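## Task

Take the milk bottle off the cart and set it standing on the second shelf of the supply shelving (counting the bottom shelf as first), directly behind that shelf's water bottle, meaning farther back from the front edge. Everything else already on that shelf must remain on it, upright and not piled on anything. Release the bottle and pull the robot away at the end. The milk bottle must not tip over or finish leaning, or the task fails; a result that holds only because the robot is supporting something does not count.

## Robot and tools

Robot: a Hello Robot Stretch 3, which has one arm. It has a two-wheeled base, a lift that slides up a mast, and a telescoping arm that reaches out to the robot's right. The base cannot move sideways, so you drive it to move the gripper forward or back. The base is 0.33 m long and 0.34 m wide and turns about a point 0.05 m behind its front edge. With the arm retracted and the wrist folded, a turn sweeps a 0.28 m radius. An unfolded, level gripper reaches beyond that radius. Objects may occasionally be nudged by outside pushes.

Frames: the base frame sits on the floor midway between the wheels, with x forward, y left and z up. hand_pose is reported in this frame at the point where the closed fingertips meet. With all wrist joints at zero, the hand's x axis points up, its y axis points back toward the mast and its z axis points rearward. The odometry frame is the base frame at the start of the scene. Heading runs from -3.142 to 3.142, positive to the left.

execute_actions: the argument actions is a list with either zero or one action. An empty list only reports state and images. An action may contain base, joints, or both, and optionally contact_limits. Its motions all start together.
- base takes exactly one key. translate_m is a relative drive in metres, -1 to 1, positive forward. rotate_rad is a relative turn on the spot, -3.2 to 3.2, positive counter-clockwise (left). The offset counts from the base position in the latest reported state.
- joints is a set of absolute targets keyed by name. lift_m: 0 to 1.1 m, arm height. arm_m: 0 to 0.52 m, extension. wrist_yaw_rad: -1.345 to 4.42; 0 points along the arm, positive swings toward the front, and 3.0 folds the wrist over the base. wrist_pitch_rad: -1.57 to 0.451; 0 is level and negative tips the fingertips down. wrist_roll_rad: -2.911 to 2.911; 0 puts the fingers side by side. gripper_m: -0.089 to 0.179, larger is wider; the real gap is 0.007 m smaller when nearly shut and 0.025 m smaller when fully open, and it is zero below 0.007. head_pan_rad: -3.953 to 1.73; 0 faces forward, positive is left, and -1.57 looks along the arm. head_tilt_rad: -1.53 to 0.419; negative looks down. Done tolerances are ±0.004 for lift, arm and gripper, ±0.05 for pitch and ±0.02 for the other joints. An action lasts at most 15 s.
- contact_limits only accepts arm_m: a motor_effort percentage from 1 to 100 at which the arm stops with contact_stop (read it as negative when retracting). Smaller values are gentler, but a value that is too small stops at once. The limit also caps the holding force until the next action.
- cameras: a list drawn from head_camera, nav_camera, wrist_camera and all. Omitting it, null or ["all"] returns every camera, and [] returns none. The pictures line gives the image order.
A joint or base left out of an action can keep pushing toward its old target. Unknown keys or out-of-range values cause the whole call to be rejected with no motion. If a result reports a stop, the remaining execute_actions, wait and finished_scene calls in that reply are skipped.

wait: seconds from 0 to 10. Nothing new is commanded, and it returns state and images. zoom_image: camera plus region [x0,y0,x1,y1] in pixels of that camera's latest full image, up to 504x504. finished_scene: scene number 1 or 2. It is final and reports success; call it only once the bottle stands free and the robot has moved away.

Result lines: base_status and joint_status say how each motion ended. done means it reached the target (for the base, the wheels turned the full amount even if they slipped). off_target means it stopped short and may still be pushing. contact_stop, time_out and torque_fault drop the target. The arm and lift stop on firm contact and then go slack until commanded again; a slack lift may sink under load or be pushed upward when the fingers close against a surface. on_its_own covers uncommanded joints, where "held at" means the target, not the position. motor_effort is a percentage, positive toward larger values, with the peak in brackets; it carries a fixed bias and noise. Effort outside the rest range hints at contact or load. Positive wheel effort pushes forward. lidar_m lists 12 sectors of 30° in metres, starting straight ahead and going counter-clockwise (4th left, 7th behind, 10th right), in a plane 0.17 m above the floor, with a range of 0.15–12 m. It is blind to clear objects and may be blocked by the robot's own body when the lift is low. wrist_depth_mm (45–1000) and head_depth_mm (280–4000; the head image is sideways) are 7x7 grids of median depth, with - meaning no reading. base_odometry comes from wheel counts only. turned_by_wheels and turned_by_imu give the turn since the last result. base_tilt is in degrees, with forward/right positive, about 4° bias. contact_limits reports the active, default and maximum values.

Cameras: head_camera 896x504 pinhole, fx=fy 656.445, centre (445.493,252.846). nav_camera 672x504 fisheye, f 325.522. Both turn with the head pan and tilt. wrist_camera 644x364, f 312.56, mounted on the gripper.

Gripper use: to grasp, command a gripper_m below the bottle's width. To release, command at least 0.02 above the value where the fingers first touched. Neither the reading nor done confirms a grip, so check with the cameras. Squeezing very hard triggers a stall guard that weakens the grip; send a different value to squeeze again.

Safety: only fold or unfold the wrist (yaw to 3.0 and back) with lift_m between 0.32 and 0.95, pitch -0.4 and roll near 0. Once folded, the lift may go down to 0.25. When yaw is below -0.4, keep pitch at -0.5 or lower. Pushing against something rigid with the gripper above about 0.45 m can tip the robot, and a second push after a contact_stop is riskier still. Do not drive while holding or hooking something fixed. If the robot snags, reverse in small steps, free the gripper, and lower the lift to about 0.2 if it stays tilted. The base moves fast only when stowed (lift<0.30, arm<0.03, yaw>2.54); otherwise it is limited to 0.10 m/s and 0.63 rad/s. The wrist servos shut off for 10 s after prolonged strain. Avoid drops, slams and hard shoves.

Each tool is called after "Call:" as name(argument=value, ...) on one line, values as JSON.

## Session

Call:
execute_actions(actions=[{"joints":{"head_pan_rad":1.2,"head_tilt_rad":-0.4}}], cameras=["nav_camera"])

Call:
execute_actions(actions=[{"joints":{"head_pan_rad":-0.4}}], cameras=["nav_camera"])

Call:
execute_actions(actions=[{"joints":{"head_pan_rad":-2}}], cameras=["nav_camera"])

Call:
execute_actions(actions=[{"joints":{"head_pan_rad":-3.5}}], cameras=["nav_camera"])

Scene clock: 1.17 s.
base_odometry: x=+0.000 y=+0.000 heading=+0.000 (m, m, rad; odometry frame)
turned_by_wheels: +0.000 (rad since the last result)
turned_by_imu: +0.000 (rad since the last result)
base_tilt: forward=+1.6 right=-0.3 (deg)
lidar_m: 1.82 1.83 1.80 2.07 2.28 2.25 2.15 1.26 1.24 1.65 2.25 1.73
head_depth_mm: 1729 1838 1941 1763 1902 1801 1430 / 1761 1874 1990 2113 2094 1793 1436 / 1811 1936 2061 2208 2299 1767 1436 / 1847 1984 2090 2280 2354 1781 1419 / 1905 2022 2167 2321 2340 1766 1431 / 1924 2053 2189 2313 2229 1758 1423 / 1994 2134 2229 2131 2226 1760 1411
base_status: not commanded
joint_positions: lift_m=+0.453 arm_m=-0.002 wrist_yaw_rad=+3.089 wrist_pitch_rad=-0.465 wrist_roll_rad=+0.001 gripper_m=+0.037 head_pan_rad=+1.193 head_tilt_rad=-0.395
joint_status: all done
motor_effort: left_wheel=+0(0) right_wheel=+0(0) lift_m=+27(27) arm_m=-1(1) wrist_yaw_rad=+0(0) wrist_pitch_rad=+8(7) wrist_roll_rad=+1(1) gripper_m=+0(1) head_pan_rad=+3(47) head_tilt_rad=-4(35) (%)
hand_pose: x=-0.0097 y=+0.0747 z=+0.4553 quat_wxyz=(+0.182, +0.692, +0.145, +0.684) (m; base frame)
wrist_depth_mm: - - - - - - - / - - - - - - - / - - - - - - - / - 974 973 920 889 876 838 / 825 810 784 752 765 723 710 / 697 683 683 653 - 632 612 / 600 595 - - 556 546 537
pictures: nav_camera (sideways: a quarter turn counterclockwise sets it upright)
Images, in order (width x height): nav_camera 672x504.

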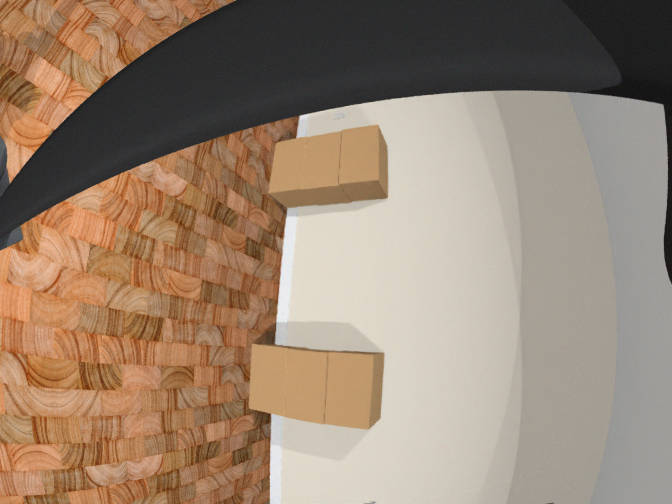

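Scene clock: 2.50 s.
base_odometry: x=+0.000 y=+0.000 heading=+0.000 (m, m, rad; odometry frame)
turned_by_wheels: +0.000 (rad since the last result)
turned_by_imu: +0.000 (rad since the last result)
base_tilt: forward=+1.6 right=-0.2 (deg)
lidar_m: 1.83 1.83 1.80 2.07 2.29 2.26 2.15 1.25 1.24 1.66 2.25 1.73
head_depth_mm: 1743 1879 1751 1893 2145 1789 1446 / 1795 1933 2019 1975 2126 1792 1430 / 1833 1966 2054 1999 2124 1780 1435 / 1877 2012 2117 1984 2198 1780 1420 / 1638 1753 1786 2068 2106 1764 1420 / 2017 2155 2332 2493 2318 1764 1408 / 2061 2204 2382 2576 2319 1764 1406
base_status: not commanded
joint_positions: lift_m=+0.453 arm_m=-0.002 wrist_yaw_rad=+3.089 wrist_pitch_rad=-0.465 wrist_roll_rad=+0.001 gripper_m=+0.037 head_pan_rad=-0.393 head_tilt_rad=-0.395
joint_status: all done
motor_effort: left_wheel=+0(0) right_wheel=+0(0) lift_m=+27(27) arm_m=-1(1) wrist_yaw_rad=+0(0) wrist_pitch_rad=+7(7) wrist_roll_rad=+1(1) gripper_m=+0(1) head_pan_rad=-3(47) head_tilt_rad=-3(3) (%)
hand_pose: x=-0.0097 y=+0.0747 z=+0.4553 quat_wxyz=(+0.182, +0.692, +0.145, +0.684) (m; base frame)
wrist_depth_mm: - - - - - - - / - - - - - - - / - - - - - - - / - 978 948 931 894 857 845 / 834 814 785 769 752 725 703 / 695 685 680 652 - 622 610 / 604 590 - - 557 544 535
pictures: nav_camera (sideways: a quarter turn counterclockwise sets it upright)
Images, in order (width x height): nav_camera 672x504.

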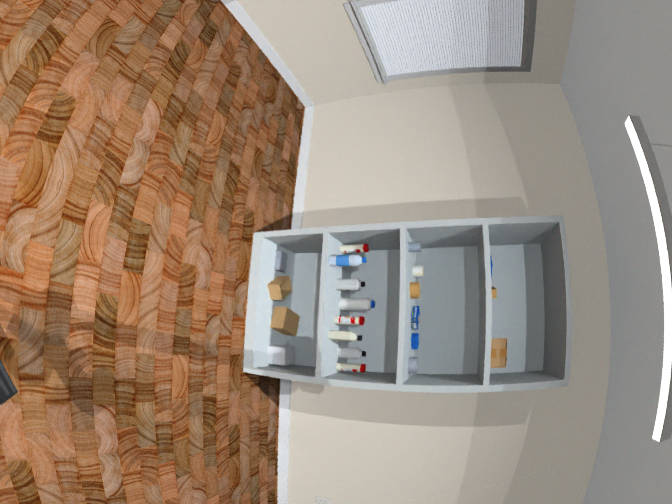

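Scene clock: 3.83 s.
base_odometry: x=+0.000 y=+0.000 heading=+0.000 (m, m, rad; odometry frame)
turned_by_wheels: +0.000 (rad since the last result)
turned_by_imu: +0.000 (rad since the last result)
base_tilt: forward=+1.6 right=-0.2 (deg)
lidar_m: 1.83 1.83 1.80 2.07 2.28 2.26 2.15 1.26 1.24 1.66 2.25 1.73
head_depth_mm: 1356 1456 1532 1630 1594 1611 1445 / 1389 1475 1573 1693 1821 1779 1436 / 1415 1501 1618 1736 1871 1787 1423 / 1449 1534 1649 1768 1926 1768 1430 / 1469 1574 1674 1812 1968 1787 1434 / 1486 1600 1719 1857 2008 1775 1414 / 1528 1636 1764 1897 2052 1770 1416
base_status: not commanded
joint_positions: lift_m=+0.453 arm_m=-0.002 wrist_yaw_rad=+3.089 wrist_pitch_rad=-0.465 wrist_roll_rad=+0.001 gripper_m=+0.037 head_pan_rad=-1.993 head_tilt_rad=-0.395
joint_status: all done
motor_effort: left_wheel=+0(0) right_wheel=+0(0) lift_m=+27(27) arm_m=-2(2) wrist_yaw_rad=+0(0) wrist_pitch_rad=+7(7) wrist_roll_rad=+1(1) gripper_m=+0(0) head_pan_rad=-4(48) head_tilt_rad=-3(3) (%)
hand_pose: x=-0.0097 y=+0.0747 z=+0.4553 quat_wxyz=(+0.182, +0.692, +0.145, +0.684) (m; base frame)
wrist_depth_mm: - - - - - - - / - - - - - - - / - - - - - - - / - 992 952 935 885 875 836 / 821 799 778 777 762 726 711 / 691 679 680 652 - 622 603 / 597 592 - - 549 545 538
pictures: nav_camera (sideways: a quarter turn counterclockwise sets it upright)
Images, in order (width x height): nav_camera 672x504.

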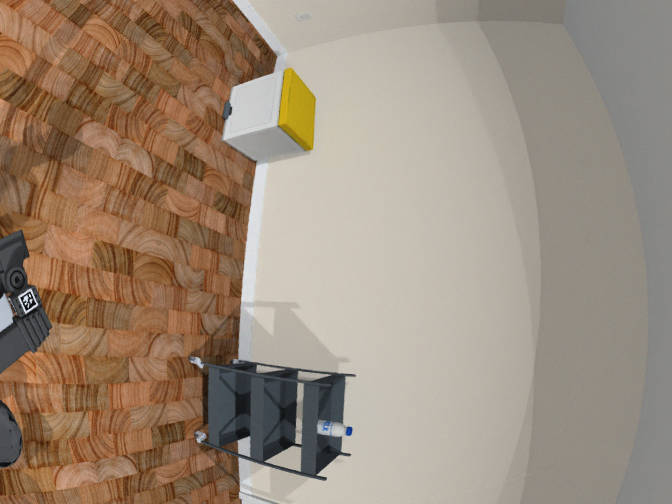

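Scene clock: 5.13 s.
base_odometry: x=+0.000 y=+0.000 heading=+0.000 (m, m, rad; odometry frame)
turned_by_wheels: +0.000 (rad since the last result)
turned_by_imu: +0.000 (rad since the last result)
base_tilt: forward=+1.6 right=-0.2 (deg)
lidar_m: 1.83 1.83 1.81 2.07 2.29 2.25 2.14 1.25 1.24 1.66 2.25 1.74
head_depth_mm: 2102 2259 2203 2224 2310 1808 1437 / 2153 2292 2402 2594 2387 1789 1436 / 2201 2333 2512 2692 2371 1794 1433 / 2276 2426 2601 2789 2339 1783 1419 / 2342 2508 2637 2903 2326 1765 1426 / 2407 2551 2768 2931 2328 1761 1413 / 2460 2617 2752 2919 2325 1759 1410
base_status: not commanded
joint_positions: lift_m=+0.453 arm_m=-0.002 wrist_yaw_rad=+3.089 wrist_pitch_rad=-0.465 wrist_roll_rad=+0.001 gripper_m=+0.037 head_pan_rad=-3.493 head_tilt_rad=-0.395
joint_status: all done
motor_effort: left_wheel=+0(0) right_wheel=+0(1) lift_m=+27(27) arm_m=-1(1) wrist_yaw_rad=+0(0) wrist_pitch_rad=+7(7) wrist_roll_rad=+1(1) gripper_m=+0(0) head_pan_rad=-4(46) head_tilt_rad=-3(3) (%)
hand_pose: x=-0.0097 y=+0.0747 z=+0.4553 quat_wxyz=(+0.182, +0.692, +0.145, +0.684) (m; base frame)
wrist_depth_mm: - - - - - - - / - - - - - - - / - - - - - - - / - 984 953 929 897 876 853 / 819 802 787 767 755 722 711 / 702 686 680 653 - 632 615 / 601 588 - - 563 545 537
pictures: nav_camera (sideways: a quarter turn counterclockwise sets it upright)
Images, in order (width x height): nav_camera 672x504.

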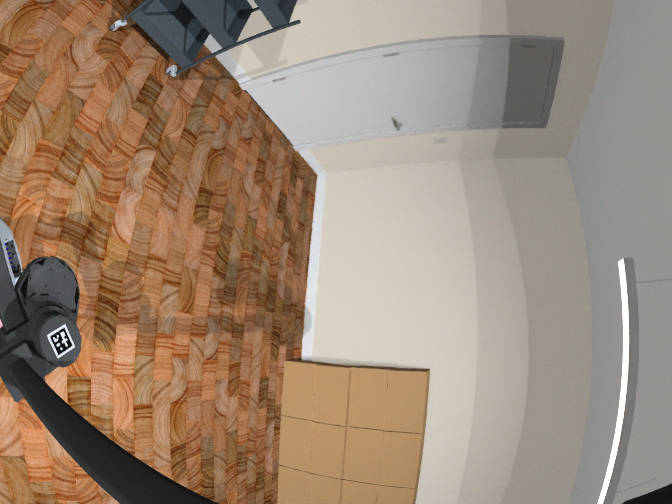

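Call:
execute_actions(actions=[{"base":{"rotate_rad":0.42},"joints":{"wrist_pitch_rad":-0.4,"lift_m":0.68,"head_pan_rad":-1.57,"head_tilt_rad":-0.7}}], cameras=[])

Call:
execute_actions(actions=[{"base":{"translate_m":-0.79},"joints":{"wrist_yaw_rad":0,"gripper_m":0.16}}], cameras=[])

Call:
execute_actions(actions=[{"base":{"rotate_rad":-1.1},"joints":{"wrist_pitch_rad":0}}], cameras=["wrist_camera","head_camera"])

Scene clock: 15.90 s.
base_odometry: x=+0.000 y=+0.000 heading=+0.420 (m, m, rad; odometry frame)
turned_by_wheels: +0.420 (rad since the last result)
turned_by_imu: +0.411 (rad since the last result)
base_tilt: forward=+1.6 right=-0.2 (deg)
lidar_m: 2.20 1.80 2.08 2.34 2.30 2.36 1.28 1.24 1.66 1.74 1.74 1.83
head_depth_mm: 1883 2021 1889 1962 1675 1404 1199 / 2114 2307 1942 1950 1671 1398 1196 / 2311 2550 2594 2057 1669 1392 1197 / 2189 2438 2638 2075 1666 1390 1187 / 2076 2331 2507 2057 1647 1387 1203 / 1976 2199 2391 2025 1649 1370 1183 / 1886 2061 2302 1991 1640 1378 1182
base_status: done
joint_positions: lift_m=+0.680 arm_m=-0.002 wrist_yaw_rad=+3.089 wrist_pitch_rad=-0.419 wrist_roll_rad=+0.001 gripper_m=+0.037 head_pan_rad=-1.577 head_tilt_rad=-0.692
joint_status: all done
motor_effort: left_wheel=-2(4) right_wheel=+1(2) lift_m=+36(38) arm_m=-2(1) wrist_yaw_rad=+0(0) wrist_pitch_rad=+9(10) wrist_roll_rad=+1(1) gripper_m=+1(0) head_pan_rad=+5(47) head_tilt_rad=-5(33) (%)
hand_pose: x=-0.0094 y=+0.0808 z=+0.6920 quat_wxyz=(+0.166, +0.695, +0.129, +0.688) (m; base frame)
wrist_depth_mm: - - - - - - - / - - - - - - - / - - - - - - - / - - - - - - - / - - - - - - - / - 979 970 936 - 894 876 / 854 852 830 814 799 773 764
pictures: none
No camera images: the call's "cameras" was empty. Leave "cameras" out to get every camera's image.

Scene clock: 25.20 s.
base_odometry: x=-0.721 y=-0.322 heading=+0.420 (m, m, rad; odometry frame)
turned_by_wheels: +0.000 (rad since the last result)
turned_by_imu: -0.003 (rad since the last result)
base_tilt: forward=+1.6 right=-0.2 (deg)
lidar_m: 2.58 2.52 2.56 2.01 2.17 1.40 0.58 0.56 0.58 1.38 2.17 2.37
head_depth_mm: 1107 1183 1286 1386 1515 1395 1174 / 1247 1350 1472 1608 1617 1395 1199 / 1419 1550 1708 1863 1660 1405 1201 / 1635 1834 1946 2023 1659 1385 - / 1946 2213 1833 1930 1654 1418 1188 / 2290 2573 1981 2014 1656 1378 1191 / 2230 2455 2615 2036 1650 1372 1180
base_status: done
joint_positions: lift_m=+0.680 arm_m=-0.002 wrist_yaw_rad=+0.002 wrist_pitch_rad=-0.419 wrist_roll_rad=+0.001 gripper_m=+0.160 head_pan_rad=-1.577 head_tilt_rad=-0.692
joint_status: all done
motor_effort: left_wheel=-1(7) right_wheel=+2(3) lift_m=+36(36) arm_m=-2(1) wrist_yaw_rad=-1(1) wrist_pitch_rad=+10(9) wrist_roll_rad=+1(1) gripper_m=+1(98) head_pan_rad=+5(4) head_tilt_rad=-5(5) (%)
hand_pose: x=-0.0212 y=-0.3675 z=+0.6920 quat_wxyz=(+0.692, +0.148, -0.691, -0.147) (m; base frame)
wrist_depth_mm: - - - - - 802 639 / - - - - - 846 672 / - - - - - 902 708 / - - - - - 956 744 / - - - - - - 771 / - - 966 931 925 885 765 / 875 827 821 812 796 784 757
pictures: none
No camera images: the call's "cameras" was empty. Leave "cameras" out to get every camera's image.

Scene clock: 27.90 s.
base_odometry: x=-0.721 y=-0.322 heading=-0.680 (m, m, rad; odometry frame)
turned_by_wheels: -1.100 (rad since the last result)
turned_by_imu: -1.076 (rad since the last result)
base_tilt: forward=+1.6 right=-0.2 (deg)
lidar_m: 1.78 2.17 2.61 2.52 2.56 2.01 2.16 1.47 0.58 0.55 0.57 1.32
head_depth_mm: 833 936 1064 1237 1460 1404 1200 / 830 932 1057 1173 871 1340 1195 / 826 926 1056 1004 880 1037 1173 / 822 922 1039 971 880 1032 - / 821 916 1036 995 875 1158 1164 / 814 908 1029 971 873 1003 1146 / 809 902 1024 1157 847 1335 1176
base_status: done
joint_positions: lift_m=+0.680 arm_m=-0.002 wrist_yaw_rad=+0.001 wrist_pitch_rad=-0.022 wrist_roll_rad=+0.001 gripper_m=+0.160 head_pan_rad=-1.577 head_tilt_rad=-0.692
joint_status: all done
motor_effort: left_wheel=+1(6) right_wheel=-1(4) lift_m=+36(36) arm_m=-2(1) wrist_yaw_rad=+0(1) wrist_pitch_rad=+11(12) wrist_roll_rad=+1(1) gripper_m=+1(1) head_pan_rad=+4(4) head_tilt_rad=-5(5) (%)
hand_pose: x=-0.0213 y=-0.3989 z=+0.7884 quat_wxyz=(+0.707, +0.008, -0.707, -0.008) (m; base frame)
wrist_depth_mm: 677 674 680 674 685 684 678 / 705 701 704 699 701 715 710 / 725 732 733 723 734 727 737 / 757 756 665 377 646 750 756 / 779 395 337 336 332 332 779 / 830 - 346 344 710 826 801 / 858 853 642 635 620 855 861
pictures: head_camera (sideways: a quarter turn clockwise sets it upright), wrist_camera
Images, in order (width x height): head_camera 896x504, wrist_camera 644x364.

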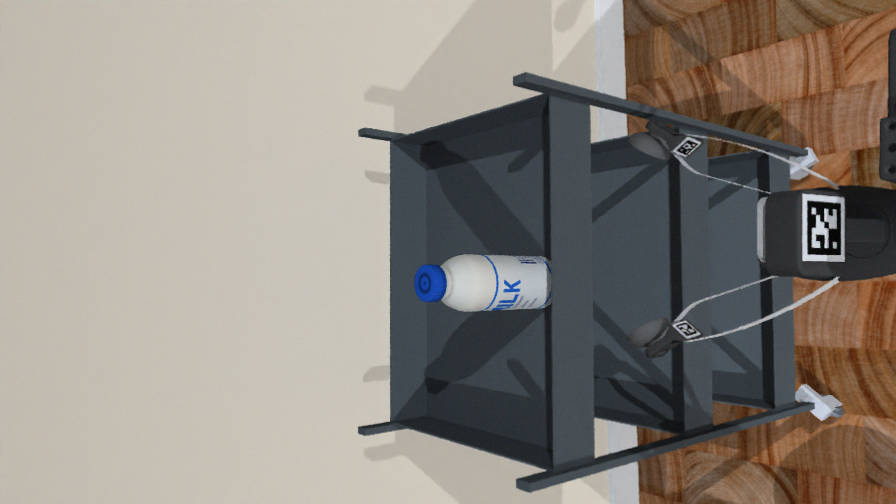

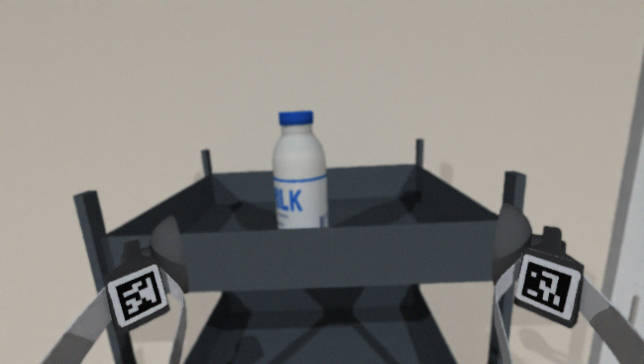

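Call:
execute_actions(actions=[{"base":{"translate_m":0.045},"joints":{"arm_m":0.26}}], cameras=[])

Call:
execute_actions(actions=[{"joints":{"gripper_m":0.01}}], cameras=[])

Call:
execute_actions(actions=[{"joints":{"lift_m":0.82}}], cameras=["wrist_camera"])

Scene clock: 33.97 s.
base_odometry: x=-0.686 y=-0.350 heading=-0.680 (m, m, rad; odometry frame)
turned_by_wheels: +0.000 (rad since the last result)
turned_by_imu: +0.001 (rad since the last result)
base_tilt: forward=+1.6 right=-0.2 (deg)
lidar_m: 1.77 2.12 2.62 2.52 2.57 2.04 2.20 1.46 0.58 0.55 0.57 1.32
head_depth_mm: 833 935 1063 1232 1427 1397 1227 / 826 931 1053 993 858 - 1167 / 824 922 1055 1006 - 1160 1166 / 821 918 1039 982 1063 1032 1166 / 813 910 1033 996 851 1026 1159 / 810 908 1027 995 804 1029 1150 / 807 900 1019 1172 1381 1374 1179
base_status: done
joint_positions: lift_m=+0.680 arm_m=+0.260 wrist_yaw_rad=+0.000 wrist_pitch_rad=-0.021 wrist_roll_rad=+0.001 gripper_m=+0.160 head_pan_rad=-1.577 head_tilt_rad=-0.692
joint_status: all done
motor_effort: left_wheel=+1(5) right_wheel=-1(2) lift_m=+36(36) arm_m=+5(5) wrist_yaw_rad=+0(1) wrist_pitch_rad=+11(11) wrist_roll_rad=+1(1) gripper_m=+0(1) head_pan_rad=+3(4) head_tilt_rad=-5(6) (%)
hand_pose: x=-0.0213 y=-0.6603 z=+0.7887 quat_wxyz=(+0.707, +0.008, -0.707, -0.008) (m; base frame)
wrist_depth_mm: 436 437 435 437 437 439 438 / 451 452 453 453 453 457 454 / 469 471 469 106 469 473 475 / 491 485 487 110 487 489 491 / 508 502 398 106 394 393 506 / 521 - 333 104 297 308 238 / 227 271 259 108 239 255 239
pictures: none
No camera images: the call's "cameras" was empty. Leave "cameras" out to get every camera's image.

Scene clock: 35.97 s.
base_odometry: x=-0.686 y=-0.350 heading=-0.680 (m, m, rad; odometry frame)
turned_by_wheels: +0.000 (rad since the last result)
turned_by_imu: +0.000 (rad since the last result)
base_tilt: forward=+1.6 right=-0.2 (deg)
lidar_m: 1.76 2.13 2.62 2.52 2.57 2.05 2.20 1.47 0.58 0.55 0.57 1.32
head_depth_mm: 830 932 1064 1235 1425 1403 1224 / 827 927 1052 988 859 - 1163 / 826 924 1047 1006 - 1159 1167 / 819 919 1039 1000 1057 1028 1166 / 815 914 1034 995 852 1028 1161 / 812 904 1026 992 807 1028 1162 / 805 900 1019 1174 1384 1377 1179
base_status: not commanded
joint_positions: lift_m=+0.680 arm_m=+0.260 wrist_yaw_rad=+0.002 wrist_pitch_rad=-0.021 wrist_roll_rad=+0.001 gripper_m=+0.012 head_pan_rad=-1.577 head_tilt_rad=-0.692
joint_status: all done
motor_effort: left_wheel=+2(2) right_wheel=-2(2) lift_m=+36(35) arm_m=+4(4) wrist_yaw_rad=-1(2) wrist_pitch_rad=+11(11) wrist_roll_rad=+1(1) gripper_m=-32(100) head_pan_rad=+4(3) head_tilt_rad=-5(5) (%)
hand_pose: x=-0.0209 y=-0.6603 z=+0.7887 quat_wxyz=(+0.707, +0.009, -0.707, -0.007) (m; base frame)
wrist_depth_mm: 434 433 435 440 436 440 437 / 452 453 454 455 457 456 454 / 469 471 470 108 475 477 477 / 488 490 486 112 483 489 495 / 506 406 397 107 114 385 510 / 516 320 313 106 112 321 252 / 237 277 270 110 237 256 239
pictures: none
No camera images: the call's "cameras" was empty. Leave "cameras" out to get every camera's image.

Scene clock: 38.07 s.
base_odometry: x=-0.686 y=-0.350 heading=-0.680 (m, m, rad; odometry frame)
turned_by_wheels: +0.000 (rad since the last result)
turned_by_imu: +0.000 (rad since the last result)
base_tilt: forward=+1.6 right=-0.1 (deg)
lidar_m: 1.77 2.13 2.62 2.51 2.57 2.05 2.20 1.47 0.58 0.55 0.57 1.33
head_depth_mm: 833 932 1065 1213 - - - / 828 928 1050 - 1062 1038 1175 / 824 924 1029 - 1065 1034 1173 / 819 917 990 916 1059 1033 1167 / 815 917 1033 994 855 1026 1158 / 812 908 1023 994 806 1026 1157 / 808 898 1020 1175 1378 1371 1183
base_status: not commanded
joint_positions: lift_m=+0.819 arm_m=+0.260 wrist_yaw_rad=+0.002 wrist_pitch_rad=-0.064 wrist_roll_rad=+0.001 gripper_m=+0.022 head_pan_rad=-1.577 head_tilt_rad=-0.692
joint_status: all done
on_its_own: gripper_m is held at +0.021, not at your +0.010, by its stall guard, which is still easing
motor_effort: left_wheel=+2(2) right_wheel=-1(1) lift_m=+40(42) arm_m=+4(4) wrist_yaw_rad=+0(1) wrist_pitch_rad=+32(34) wrist_roll_rad=+1(1) gripper_m=-27(32) head_pan_rad=+3(4) head_tilt_rad=-5(5) (%)
hand_pose: x=-0.0210 y=-0.6588 z=+0.9177 quat_wxyz=(+0.707, +0.023, -0.707, -0.022) (m; base frame)
wrist_depth_mm: 428 432 431 433 433 434 432 / 444 451 447 450 451 453 452 / 471 468 469 110 471 472 472 / 489 492 492 113 491 497 498 / 511 517 513 109 115 516 520 / 540 537 432 107 111 543 552 / 566 573 435 110 386 414 586
pictures: wrist_camera
Images, in order (width x height): wrist_camera 644x364.

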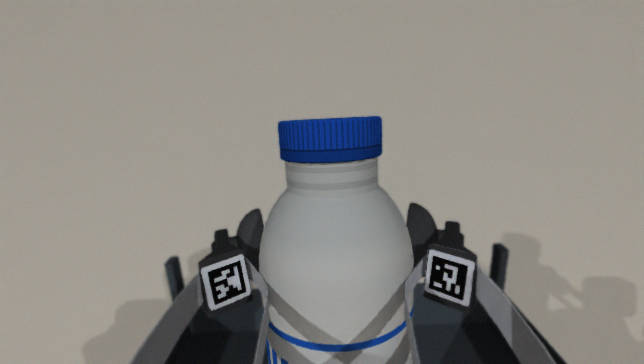

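Call:
execute_actions(actions=[{"base":{"rotate_rad":0.64},"joints":{"arm_m":0}}], cameras=[])

Call:
execute_actions(actions=[{"base":{"translate_m":1},"joints":{"lift_m":0.62}}], cameras=[])

Call:
execute_actions(actions=[{"base":{"translate_m":0.75}}], cameras=[])

Call:
execute_actions(actions=[{"base":{"rotate_rad":1.0}}])

Scene clock: 45.70 s.
base_odometry: x=-0.686 y=-0.350 heading=-0.040 (m, m, rad; odometry frame)
turned_by_wheels: +0.640 (rad since the last result)
turned_by_imu: +0.626 (rad since the last result)
base_tilt: forward=+1.6 right=-0.1 (deg)
lidar_m: 2.38 2.54 2.52 2.56 2.26 2.20 1.30 0.57 0.55 1.04 1.47 2.13
head_depth_mm: 830 913 1004 983 813 965 - / 875 963 1075 1214 834 977 - / 930 1030 1160 1303 1391 1402 - / 988 1105 1247 1394 464 - 1166 / 1051 1187 1348 1565 1609 1376 1187 / 1128 1276 1471 1744 1629 1381 1179 / 1213 1386 1637 1896 1646 1368 1180
base_status: done
joint_positions: lift_m=+0.819 arm_m=+0.000 wrist_yaw_rad=+0.001 wrist_pitch_rad=-0.064 wrist_roll_rad=+0.001 gripper_m=+0.032 head_pan_rad=-1.577 head_tilt_rad=-0.692
joint_status: all done
on_its_own: gripper_m is held at +0.031, not at your +0.010, by its stall guard, which is not easing now
motor_effort: left_wheel=-2(6) right_wheel=+2(6) lift_m=+40(39) arm_m=-7(7) wrist_yaw_rad=+1(2) wrist_pitch_rad=+32(32) wrist_roll_rad=+1(1) gripper_m=-23(22) head_pan_rad=+4(4) head_tilt_rad=-5(5) (%)
hand_pose: x=-0.0213 y=-0.3995 z=+0.9177 quat_wxyz=(+0.707, +0.023, -0.707, -0.023) (m; base frame)
wrist_depth_mm: - - - 853 720 608 534 / - - - 894 735 634 554 / - - - 111 756 657 574 / - - - 113 780 678 587 / - - - 108 115 687 563 / - - - 106 111 540 505 / - - - 110 852 353 404
pictures: none
No camera images: the call's "cameras" was empty. Leave "cameras" out to get every camera's image.

Scene clock: 56.90 s.
base_odometry: x=+0.313 y=-0.390 heading=-0.040 (m, m, rad; odometry frame)
turned_by_wheels: +0.000 (rad since the last result)
turned_by_imu: +0.004 (rad since the last result)
base_tilt: forward=+1.6 right=-0.2 (deg)
lidar_m: 1.43 2.31 1.94 2.37 2.79 2.74 1.48 1.28 1.52 1.27 1.79 1.24
head_depth_mm: 1307 1431 1577 1775 1666 1391 1196 / 1376 1516 1693 1876 1674 1403 1197 / 1459 1613 1726 1786 1667 1396 1191 / 1553 1720 1765 1626 1648 590 1121 / 1656 1870 1968 1772 1652 1372 1186 / 1780 2026 2333 2027 1633 1380 1186 / 1851 2035 2202 2039 1642 1370 1185
base_status: done
joint_positions: lift_m=+0.620 arm_m=+0.000 wrist_yaw_rad=+0.000 wrist_pitch_rad=-0.064 wrist_roll_rad=+0.001 gripper_m=+0.032 head_pan_rad=-1.577 head_tilt_rad=-0.692
joint_status: all done
on_its_own: gripper_m is held at +0.031, not at your +0.010, by its stall guard, which is not easing now
motor_effort: left_wheel=-2(3) right_wheel=+2(3) lift_m=+20(34) arm_m=-7(7) wrist_yaw_rad=-1(1) wrist_pitch_rad=+32(32) wrist_roll_rad=+1(1) gripper_m=-22(22) head_pan_rad=+3(3) head_tilt_rad=-5(5) (%)
hand_pose: x=-0.0213 y=-0.3995 z=+0.7185 quat_wxyz=(+0.707, +0.023, -0.707, -0.023) (m; base frame)
wrist_depth_mm: - - - - - - 918 / - - - - - - 929 / - - - 110 - - 974 / - - - 113 - - - / - - - 108 115 - - / - - - 106 112 - - / - - - 110 932 - 975
pictures: none
No camera images: the call's "cameras" was empty. Leave "cameras" out to get every camera's image.

Scene clock: 65.60 s.
base_odometry: x=+1.062 y=-0.421 heading=-0.040 (m, m, rad; odometry frame)
turned_by_wheels: +0.000 (rad since the last result)
turned_by_imu: +0.003 (rad since the last result)
base_tilt: forward=+1.6 right=-0.2 (deg)
lidar_m: 0.71 1.68 1.84 1.65 2.68 3.36 2.02 1.98 1.52 1.50 0.78 0.72
head_depth_mm: 1654 1816 1938 1760 1681 1390 1200 / 1748 1931 2160 2072 1665 1387 1193 / 1861 2049 2307 2070 1670 1385 1198 / 1701 1930 2227 2057 1651 590 1118 / 1499 1672 1858 1977 1654 1375 1185 / 1325 1456 1620 1803 1515 1294 1186 / 1176 732 802 922 1017 1271 1155
base_status: done
joint_positions: lift_m=+0.620 arm_m=+0.000 wrist_yaw_rad=+0.000 wrist_pitch_rad=-0.064 wrist_roll_rad=+0.001 gripper_m=+0.032 head_pan_rad=-1.577 head_tilt_rad=-0.692
joint_status: not commanded
on_its_own: gripper_m is held at +0.031, not at your +0.010, by its stall guard, which is not easing now
motor_effort: left_wheel=-2(4) right_wheel=+2(6) lift_m=+21(21) arm_m=-7(7) wrist_yaw_rad=+0(1) wrist_pitch_rad=+32(32) wrist_roll_rad=+1(1) gripper_m=-22(22) head_pan_rad=+3(4) head_tilt_rad=-5(5) (%)
hand_pose: x=-0.0214 y=-0.3995 z=+0.7185 quat_wxyz=(+0.707, +0.023, -0.707, -0.023) (m; base frame)
wrist_depth_mm: 603 485 - - - - - / 674 509 - - - - - / 702 549 - 110 - - - / 612 606 - 113 - - - / 581 592 577 109 114 - - / 463 508 558 106 112 - - / 741 861 657 110 936 - 979
pictures: none
No camera images: the call's "cameras" was empty. Leave "cameras" out to get every camera's image.

Scene clock: 68.13 s.
base_odometry: x=+1.062 y=-0.421 heading=+0.960 (m, m, rad; odometry frame)
turned_by_wheels: +1.000 (rad since the last result)
turned_by_imu: +0.978 (rad since the last result)
base_tilt: forward=+1.6 right=-0.2 (deg)
lidar_m: 1.84 1.65 2.61 3.35 2.13 1.98 1.52 1.58 0.78 0.72 0.71 1.58
head_depth_mm: 891 889 704 1104 980 1266 1198 / 890 864 701 1217 949 1311 1197 / 894 829 697 1131 973 1291 1196 / 889 922 694 1078 971 589 1119 / 888 859 688 1128 974 1299 1184 / 889 836 685 1194 915 1297 1183 / 889 903 679 1007 988 1158 1179
base_status: done
joint_positions: lift_m=+0.620 arm_m=+0.000 wrist_yaw_rad=+0.000 wrist_pitch_rad=-0.064 wrist_roll_rad=+0.001 gripper_m=+0.032 head_pan_rad=-1.577 head_tilt_rad=-0.692
joint_status: not commanded
on_its_own: gripper_m is held at +0.031, not at your +0.010, by its stall guard, which is not easing now
motor_effort: left_wheel=-2(6) right_wheel=+2(6) lift_m=+20(20) arm_m=-7(7) wrist_yaw_rad=+1(1) wrist_pitch_rad=+32(32) wrist_roll_rad=+1(1) gripper_m=-22(22) head_pan_rad=+4(3) head_tilt_rad=-5(5) (%)
hand_pose: x=-0.0214 y=-0.3995 z=+0.7185 quat_wxyz=(+0.707, +0.023, -0.707, -0.023) (m; base frame)
wrist_depth_mm: 419 574 748 731 734 728 539 / 416 594 785 780 763 760 540 / 411 551 811 110 782 736 548 / 410 518 794 113 714 611 549 / 438 533 441 109 115 501 505 / 454 450 423 106 111 419 412 / - 530 904 110 739 750 564
pictures: head_camera (sideways: a quarter turn clockwise sets it upright), nav_camera (sideways: a quarter turn counterclockwise sets it upright), wrist_camera
Images, in order (width x height): head_camera 896x504, nav_camera 672x504, wrist_camera 644x364.

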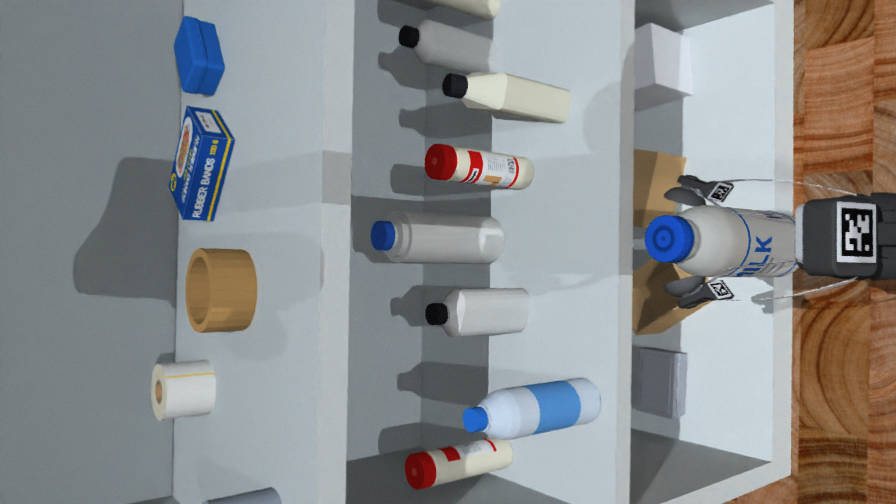

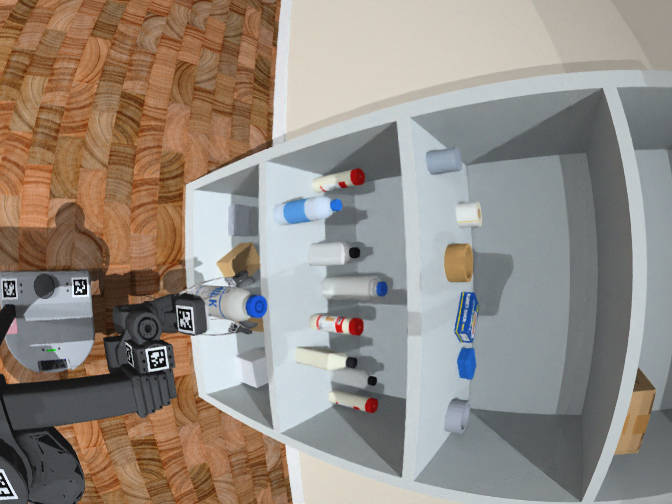

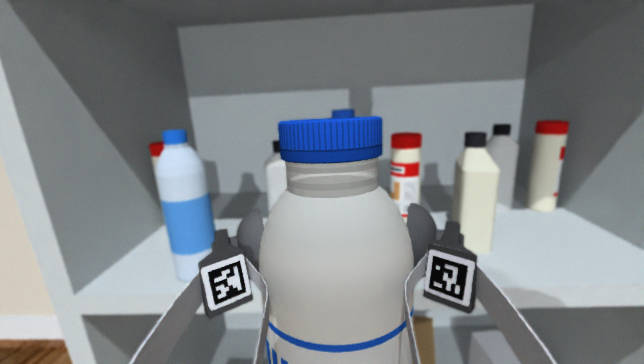

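Call:
execute_actions(actions=[{"joints":{"arm_m":0.41}}], cameras=[])

Call:
execute_actions(actions=[{"joints":{"lift_m":0.58}}], cameras=["wrist_camera"])

Scene clock: 75.93 s.
base_odometry: x=+1.062 y=-0.421 heading=+0.960 (m, m, rad; odometry frame)
turned_by_wheels: +0.000 (rad since the last result)
turned_by_imu: +0.000 (rad since the last result)
base_tilt: forward=+1.6 right=-0.1 (deg)
lidar_m: 1.84 1.65 2.61 3.36 2.13 1.99 1.52 1.58 0.78 0.72 0.71 1.58
head_depth_mm: 891 887 704 1105 977 1264 1200 / 891 863 700 1214 954 1298 - / 890 829 696 1220 932 1292 1190 / 890 924 691 979 942 1272 1193 / 889 860 687 1126 969 1297 1184 / 887 835 683 1199 916 1297 1180 / 887 904 681 1011 990 1157 1176
base_status: not commanded
joint_positions: lift_m=+0.620 arm_m=+0.410 wrist_yaw_rad=+0.000 wrist_pitch_rad=-0.064 wrist_roll_rad=+0.001 gripper_m=+0.032 head_pan_rad=-1.577 head_tilt_rad=-0.692
joint_status: all done
on_its_own: gripper_m is held at +0.031, not at your +0.010, by its stall guard, which is not easing now; wrist_pitch_rad is at rest, and its effort (+33) is outside its rest range (-20 to +32)
motor_effort: left_wheel=-2(2) right_wheel=+2(2) lift_m=+20(20) arm_m=+4(5) wrist_yaw_rad=+0(1) wrist_pitch_rad=+33(32) wrist_roll_rad=+1(1) gripper_m=-22(23) head_pan_rad=+5(4) head_tilt_rad=-5(5) (%)
hand_pose: x=-0.0214 y=-0.8088 z=+0.7185 quat_wxyz=(+0.707, +0.023, -0.707, -0.023) (m; base frame)
wrist_depth_mm: 378 376 372 371 363 359 355 / 393 394 390 383 378 377 371 / 408 410 407 111 393 393 389 / 416 432 427 113 411 410 406 / 413 455 447 109 115 430 160 / 403 160 173 106 111 159 131 / 354 158 169 110 302 309 136
pictures: none
No camera images: the call's "cameras" was empty. Leave "cameras" out to get every camera's image.

Scene clock: 77.10 s.
base_odometry: x=+1.062 y=-0.421 heading=+0.960 (m, m, rad; odometry frame)
turned_by_wheels: +0.000 (rad since the last result)
turned_by_imu: +0.000 (rad since the last result)
base_tilt: forward=+1.6 right=-0.2 (deg)
lidar_m: 1.84 1.65 2.61 3.34 2.14 1.98 1.53 1.58 0.78 0.72 0.71 1.58
head_depth_mm: 891 888 706 1106 981 1268 1195 / 887 866 699 1215 949 1318 - / 889 833 695 1186 - 1287 1192 / 889 918 692 999 930 1270 1191 / 887 856 687 1121 967 1294 1190 / 888 833 684 1202 915 1296 1181 / 883 900 679 1008 987 1154 1183
base_status: not commanded
joint_positions: lift_m=+0.580 arm_m=+0.410 wrist_yaw_rad=+0.000 wrist_pitch_rad=-0.065 wrist_roll_rad=+0.001 gripper_m=+0.032 head_pan_rad=-1.577 head_tilt_rad=-0.692
joint_status: all done
on_its_own: gripper_m is held at +0.031, not at your +0.010, by its stall guard, which is not easing now; wrist_pitch_rad is at rest, and its effort (+33) is outside its rest range (-20 to +32)
motor_effort: left_wheel=-2(2) right_wheel=+2(2) lift_m=+21(22) arm_m=+4(5) wrist_yaw_rad=+0(0) wrist_pitch_rad=+33(33) wrist_roll_rad=+1(1) gripper_m=-22(22) head_pan_rad=+5(4) head_tilt_rad=-6(5) (%)
hand_pose: x=-0.0214 y=-0.8088 z=+0.6784 quat_wxyz=(+0.707, +0.023, -0.707, -0.023) (m; base frame)
wrist_depth_mm: 379 375 371 369 366 359 356 / 392 393 389 378 380 373 369 / 407 413 407 110 392 394 389 / 415 420 428 114 409 407 124 / 402 148 441 109 115 425 124 / 368 144 149 106 112 158 129 / 300 154 169 110 254 262 136
pictures: wrist_camera
Images, in order (width x height): wrist_camera 644x364.

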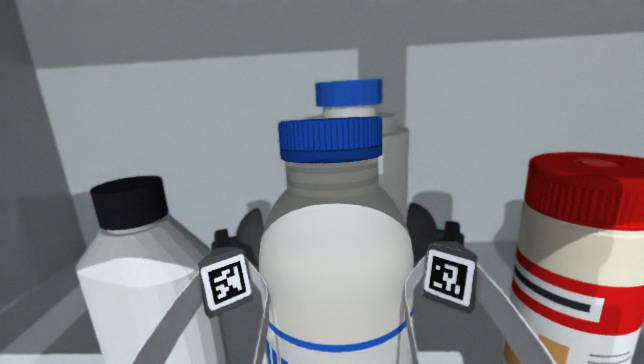

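Shift back slightly off the left bottle.

Call:
execute_actions(actions=[{"base":{"translate_m":-0.015}}], cameras=[])

Call:
execute_actions(actions=[{"joints":{"lift_m":0.562}}], cameras=[])

Call:
execute_actions(actions=[{"joints":{"gripper_m":0.105}}], cameras=[])

Call:
execute_actions(actions=[{"joints":{"arm_m":0.1}}], cameras=["wrist_camera"])

Call:
execute_actions(actions=[{"base":{"translate_m":0.235},"joints":{"lift_m":0.51,"gripper_m":0.13}}], cameras=["wrist_camera"])

Scene clock: 84.77 s.
base_odometry: x=+1.054 y=-0.433 heading=+0.960 (m, m, rad; odometry frame)
turned_by_wheels: +0.000 (rad since the last result)
turned_by_imu: +0.000 (rad since the last result)
base_tilt: forward=+1.6 right=-0.2 (deg)
lidar_m: 1.85 1.66 2.63 3.35 2.11 1.97 1.51 1.58 0.77 0.72 0.72 1.58
head_depth_mm: 889 891 706 1105 979 1258 1198 / 893 849 699 1217 950 1289 - / 889 822 695 1208 - 1285 1196 / 888 920 692 990 930 1297 1190 / 892 806 687 1157 971 1270 1187 / 885 831 684 1202 922 1300 1185 / 888 906 680 1039 964 1202 1179
base_status: done
joint_positions: lift_m=+0.580 arm_m=+0.410 wrist_yaw_rad=+0.000 wrist_pitch_rad=-0.065 wrist_roll_rad=+0.001 gripper_m=+0.032 head_pan_rad=-1.577 head_tilt_rad=-0.692
joint_status: not commanded
on_its_own: gripper_m is held at +0.031, not at your +0.010, by its stall guard, which is not easing now; wrist_pitch_rad is at rest, and its effort (+33) is outside its rest range (-20 to +32)
motor_effort: left_wheel=-1(5) right_wheel=+2(2) lift_m=+20(21) arm_m=+4(5) wrist_yaw_rad=+1(1) wrist_pitch_rad=+33(32) wrist_roll_rad=+1(1) gripper_m=-23(22) head_pan_rad=+3(3) head_tilt_rad=-5(5) (%)
hand_pose: x=-0.0214 y=-0.8088 z=+0.6784 quat_wxyz=(+0.707, +0.023, -0.707, -0.023) (m; base frame)
wrist_depth_mm: 382 377 372 367 362 359 355 / 396 394 389 378 381 375 370 / 411 414 408 110 397 393 390 / 414 426 431 113 412 147 121 / 385 156 441 109 115 142 123 / 345 145 328 106 111 139 130 / 285 150 277 110 253 160 138
pictures: none
No camera images: the call's "cameras" was empty. Leave "cameras" out to get every camera's image.

Scene clock: 85.67 s.
base_odometry: x=+1.054 y=-0.433 heading=+0.960 (m, m, rad; odometry frame)
turned_by_wheels: +0.000 (rad since the last result)
turned_by_imu: +0.000 (rad since the last result)
base_tilt: forward=+1.6 right=-0.2 (deg)
lidar_m: 1.85 1.67 2.63 3.35 2.11 1.97 1.51 1.58 0.77 0.72 0.72 1.58
head_depth_mm: 890 887 704 1105 977 1259 1195 / 894 850 699 1207 953 1277 1209 / 887 820 696 1188 - 1292 1190 / 890 921 692 990 930 1299 1190 / 891 808 687 1166 968 1269 1187 / 890 834 682 1197 922 1295 1185 / 886 901 681 1033 960 1199 1172
base_status: not commanded
joint_positions: lift_m=+0.562 arm_m=+0.410 wrist_yaw_rad=+0.000 wrist_pitch_rad=-0.055 wrist_roll_rad=+0.001 gripper_m=+0.032 head_pan_rad=-1.577 head_tilt_rad=-0.692
joint_status: all done
on_its_own: gripper_m is held at +0.031, not at your +0.010, by its stall guard, which is not easing now
motor_effort: left_wheel=-1(1) right_wheel=+2(2) lift_m=+19(20) arm_m=+4(4) wrist_yaw_rad=+1(0) wrist_pitch_rad=+28(33) wrist_roll_rad=+1(1) gripper_m=-22(22) head_pan_rad=+3(5) head_tilt_rad=-5(5) (%)
hand_pose: x=-0.0214 y=-0.8092 z=+0.6629 quat_wxyz=(+0.707, +0.020, -0.707, -0.020) (m; base frame)
wrist_depth_mm: 380 378 372 368 366 362 357 / 396 394 391 194 380 376 373 / 413 409 409 109 393 386 130 / 388 164 427 113 414 140 117 / 147 145 440 108 114 142 122 / 156 144 307 106 112 139 129 / 266 150 260 110 237 160 137
pictures: none
No camera images: the call's "cameras" was empty. Leave "cameras" out to get every camera's image.

Scene clock: 86.90 s.
base_odometry: x=+1.054 y=-0.433 heading=+0.960 (m, m, rad; odometry frame)
turned_by_wheels: +0.000 (rad since the last result)
turned_by_imu: +0.000 (rad since the last result)
base_tilt: forward=+1.6 right=-0.2 (deg)
lidar_m: 1.85 1.67 2.62 3.36 2.11 1.97 1.50 1.58 0.77 0.72 0.72 1.58
head_depth_mm: 887 889 703 1104 978 1264 1203 / 889 847 700 1217 952 1283 1203 / 889 824 695 1173 - 1284 1190 / 892 922 690 987 931 1302 1189 / 890 807 688 1158 967 1278 1190 / 891 831 683 1197 924 1300 1191 / 889 905 680 1034 963 1199 1183
base_status: not commanded
joint_positions: lift_m=+0.562 arm_m=+0.410 wrist_yaw_rad=+0.000 wrist_pitch_rad=-0.023 wrist_roll_rad=+0.001 gripper_m=+0.105 head_pan_rad=-1.577 head_tilt_rad=-0.692
joint_status: all done
motor_effort: left_wheel=-2(1) right_wheel=+2(2) lift_m=+19(20) arm_m=+4(5) wrist_yaw_rad=+0(0) wrist_pitch_rad=+12(28) wrist_roll_rad=+1(1) gripper_m=+1(97) head_pan_rad=+3(2) head_tilt_rad=-5(5) (%)
hand_pose: x=-0.0214 y=-0.8103 z=+0.6711 quat_wxyz=(+0.707, +0.008, -0.707, -0.008) (m; base frame)
wrist_depth_mm: 385 382 377 375 366 362 359 / 401 396 392 382 384 377 373 / 415 412 407 187 394 391 384 / 403 425 425 109 411 140 117 / 380 151 436 112 420 136 121 / 153 142 337 107 116 134 127 / 271 152 275 109 189 156 133
pictures: none
No camera images: the call's "cameras" was empty. Leave "cameras" out to get every camera's image.

Scene clock: 90.40 s.
base_odometry: x=+1.054 y=-0.433 heading=+0.960 (m, m, rad; odometry frame)
turned_by_wheels: +0.000 (rad since the last result)
turned_by_imu: +0.000 (rad since the last result)
base_tilt: forward=+1.6 right=-0.2 (deg)
lidar_m: 1.85 1.66 2.62 3.35 2.11 1.97 1.51 1.58 0.77 0.72 0.71 1.58
head_depth_mm: 889 893 705 1105 979 1258 1194 / 887 850 699 1218 948 1283 1210 / 891 822 695 1169 977 1292 - / 892 927 692 980 968 1318 1165 / 887 806 688 1162 970 1272 1186 / 889 833 682 1199 923 1292 1184 / 886 905 679 1030 961 1204 1182
base_status: not commanded
joint_positions: lift_m=+0.562 arm_m=+0.100 wrist_yaw_rad=+0.000 wrist_pitch_rad=-0.022 wrist_roll_rad=+0.001 gripper_m=+0.105 head_pan_rad=-1.577 head_tilt_rad=-0.692
joint_status: all done
motor_effort: left_wheel=-2(2) right_wheel=+2(2) lift_m=+20(19) arm_m=-7(8) wrist_yaw_rad=-1(0) wrist_pitch_rad=+11(12) wrist_roll_rad=+1(1) gripper_m=+0(1) head_pan_rad=+4(4) head_tilt_rad=-5(5) (%)
hand_pose: x=-0.0214 y=-0.5010 z=+0.6714 quat_wxyz=(+0.707, +0.008, -0.707, -0.008) (m; base frame)
wrist_depth_mm: 437 627 661 656 655 641 520 / 433 620 684 679 675 663 527 / 419 610 708 703 687 505 492 / 415 324 720 432 655 386 504 / 421 329 473 443 460 380 460 / 383 343 360 363 355 361 337 / 326 318 313 307 304 298 293
pictures: wrist_camera
Images, in order (width x height): wrist_camera 644x364.

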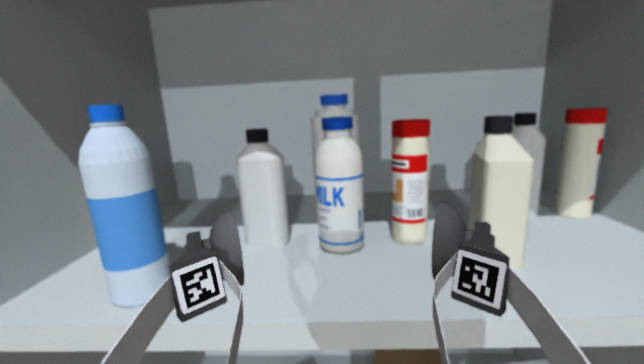

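Scene clock: 93.70 s.
base_odometry: x=+1.188 y=-0.240 heading=+0.959 (m, m, rad; odometry frame)
turned_by_wheels: +0.000 (rad since the last result)
turned_by_imu: +0.001 (rad since the last result)
base_tilt: forward=+1.6 right=-0.2 (deg)
lidar_m: 1.62 1.45 2.30 3.35 2.43 2.15 1.74 0.93 0.88 0.63 0.63 1.59
head_depth_mm: 889 854 706 1110 979 1294 1197 / 890 792 701 1005 977 1301 1197 / 889 874 697 1168 973 1275 1222 / 886 864 690 1213 921 1312 1165 / 887 916 665 1032 966 1216 1188 / 624 633 643 752 923 1353 1189 / 499 1011 1184 1366 1555 1379 1185
base_status: done
joint_positions: lift_m=+0.510 arm_m=+0.100 wrist_yaw_rad=+0.000 wrist_pitch_rad=-0.021 wrist_roll_rad=+0.001 gripper_m=+0.130 head_pan_rad=-1.577 head_tilt_rad=-0.692
joint_status: all done
motor_effort: left_wheel=-2(4) right_wheel=+2(4) lift_m=+17(17) arm_m=-7(7) wrist_yaw_rad=+0(0) wrist_pitch_rad=+11(11) wrist_roll_rad=+1(1) gripper_m=+1(90) head_pan_rad=+4(5) head_tilt_rad=-5(5) (%)
hand_pose: x=-0.0214 y=-0.5010 z=+0.6196 quat_wxyz=(+0.707, +0.008, -0.707, -0.008) (m; base frame)
wrist_depth_mm: 726 255 481 656 644 641 623 / 754 257 461 289 673 462 644 / 785 270 458 292 433 406 441 / 818 285 455 302 445 418 437 / 862 302 394 318 365 379 341 / 894 868 298 293 289 - 280 / 922 607 434 825 807 689 736
pictures: wrist_camera
Images, in order (width x height): wrist_camera 644x364.

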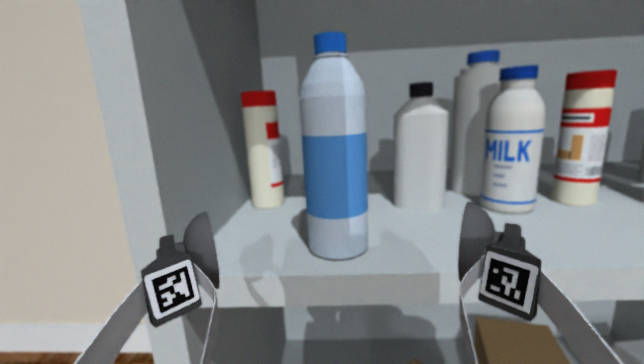

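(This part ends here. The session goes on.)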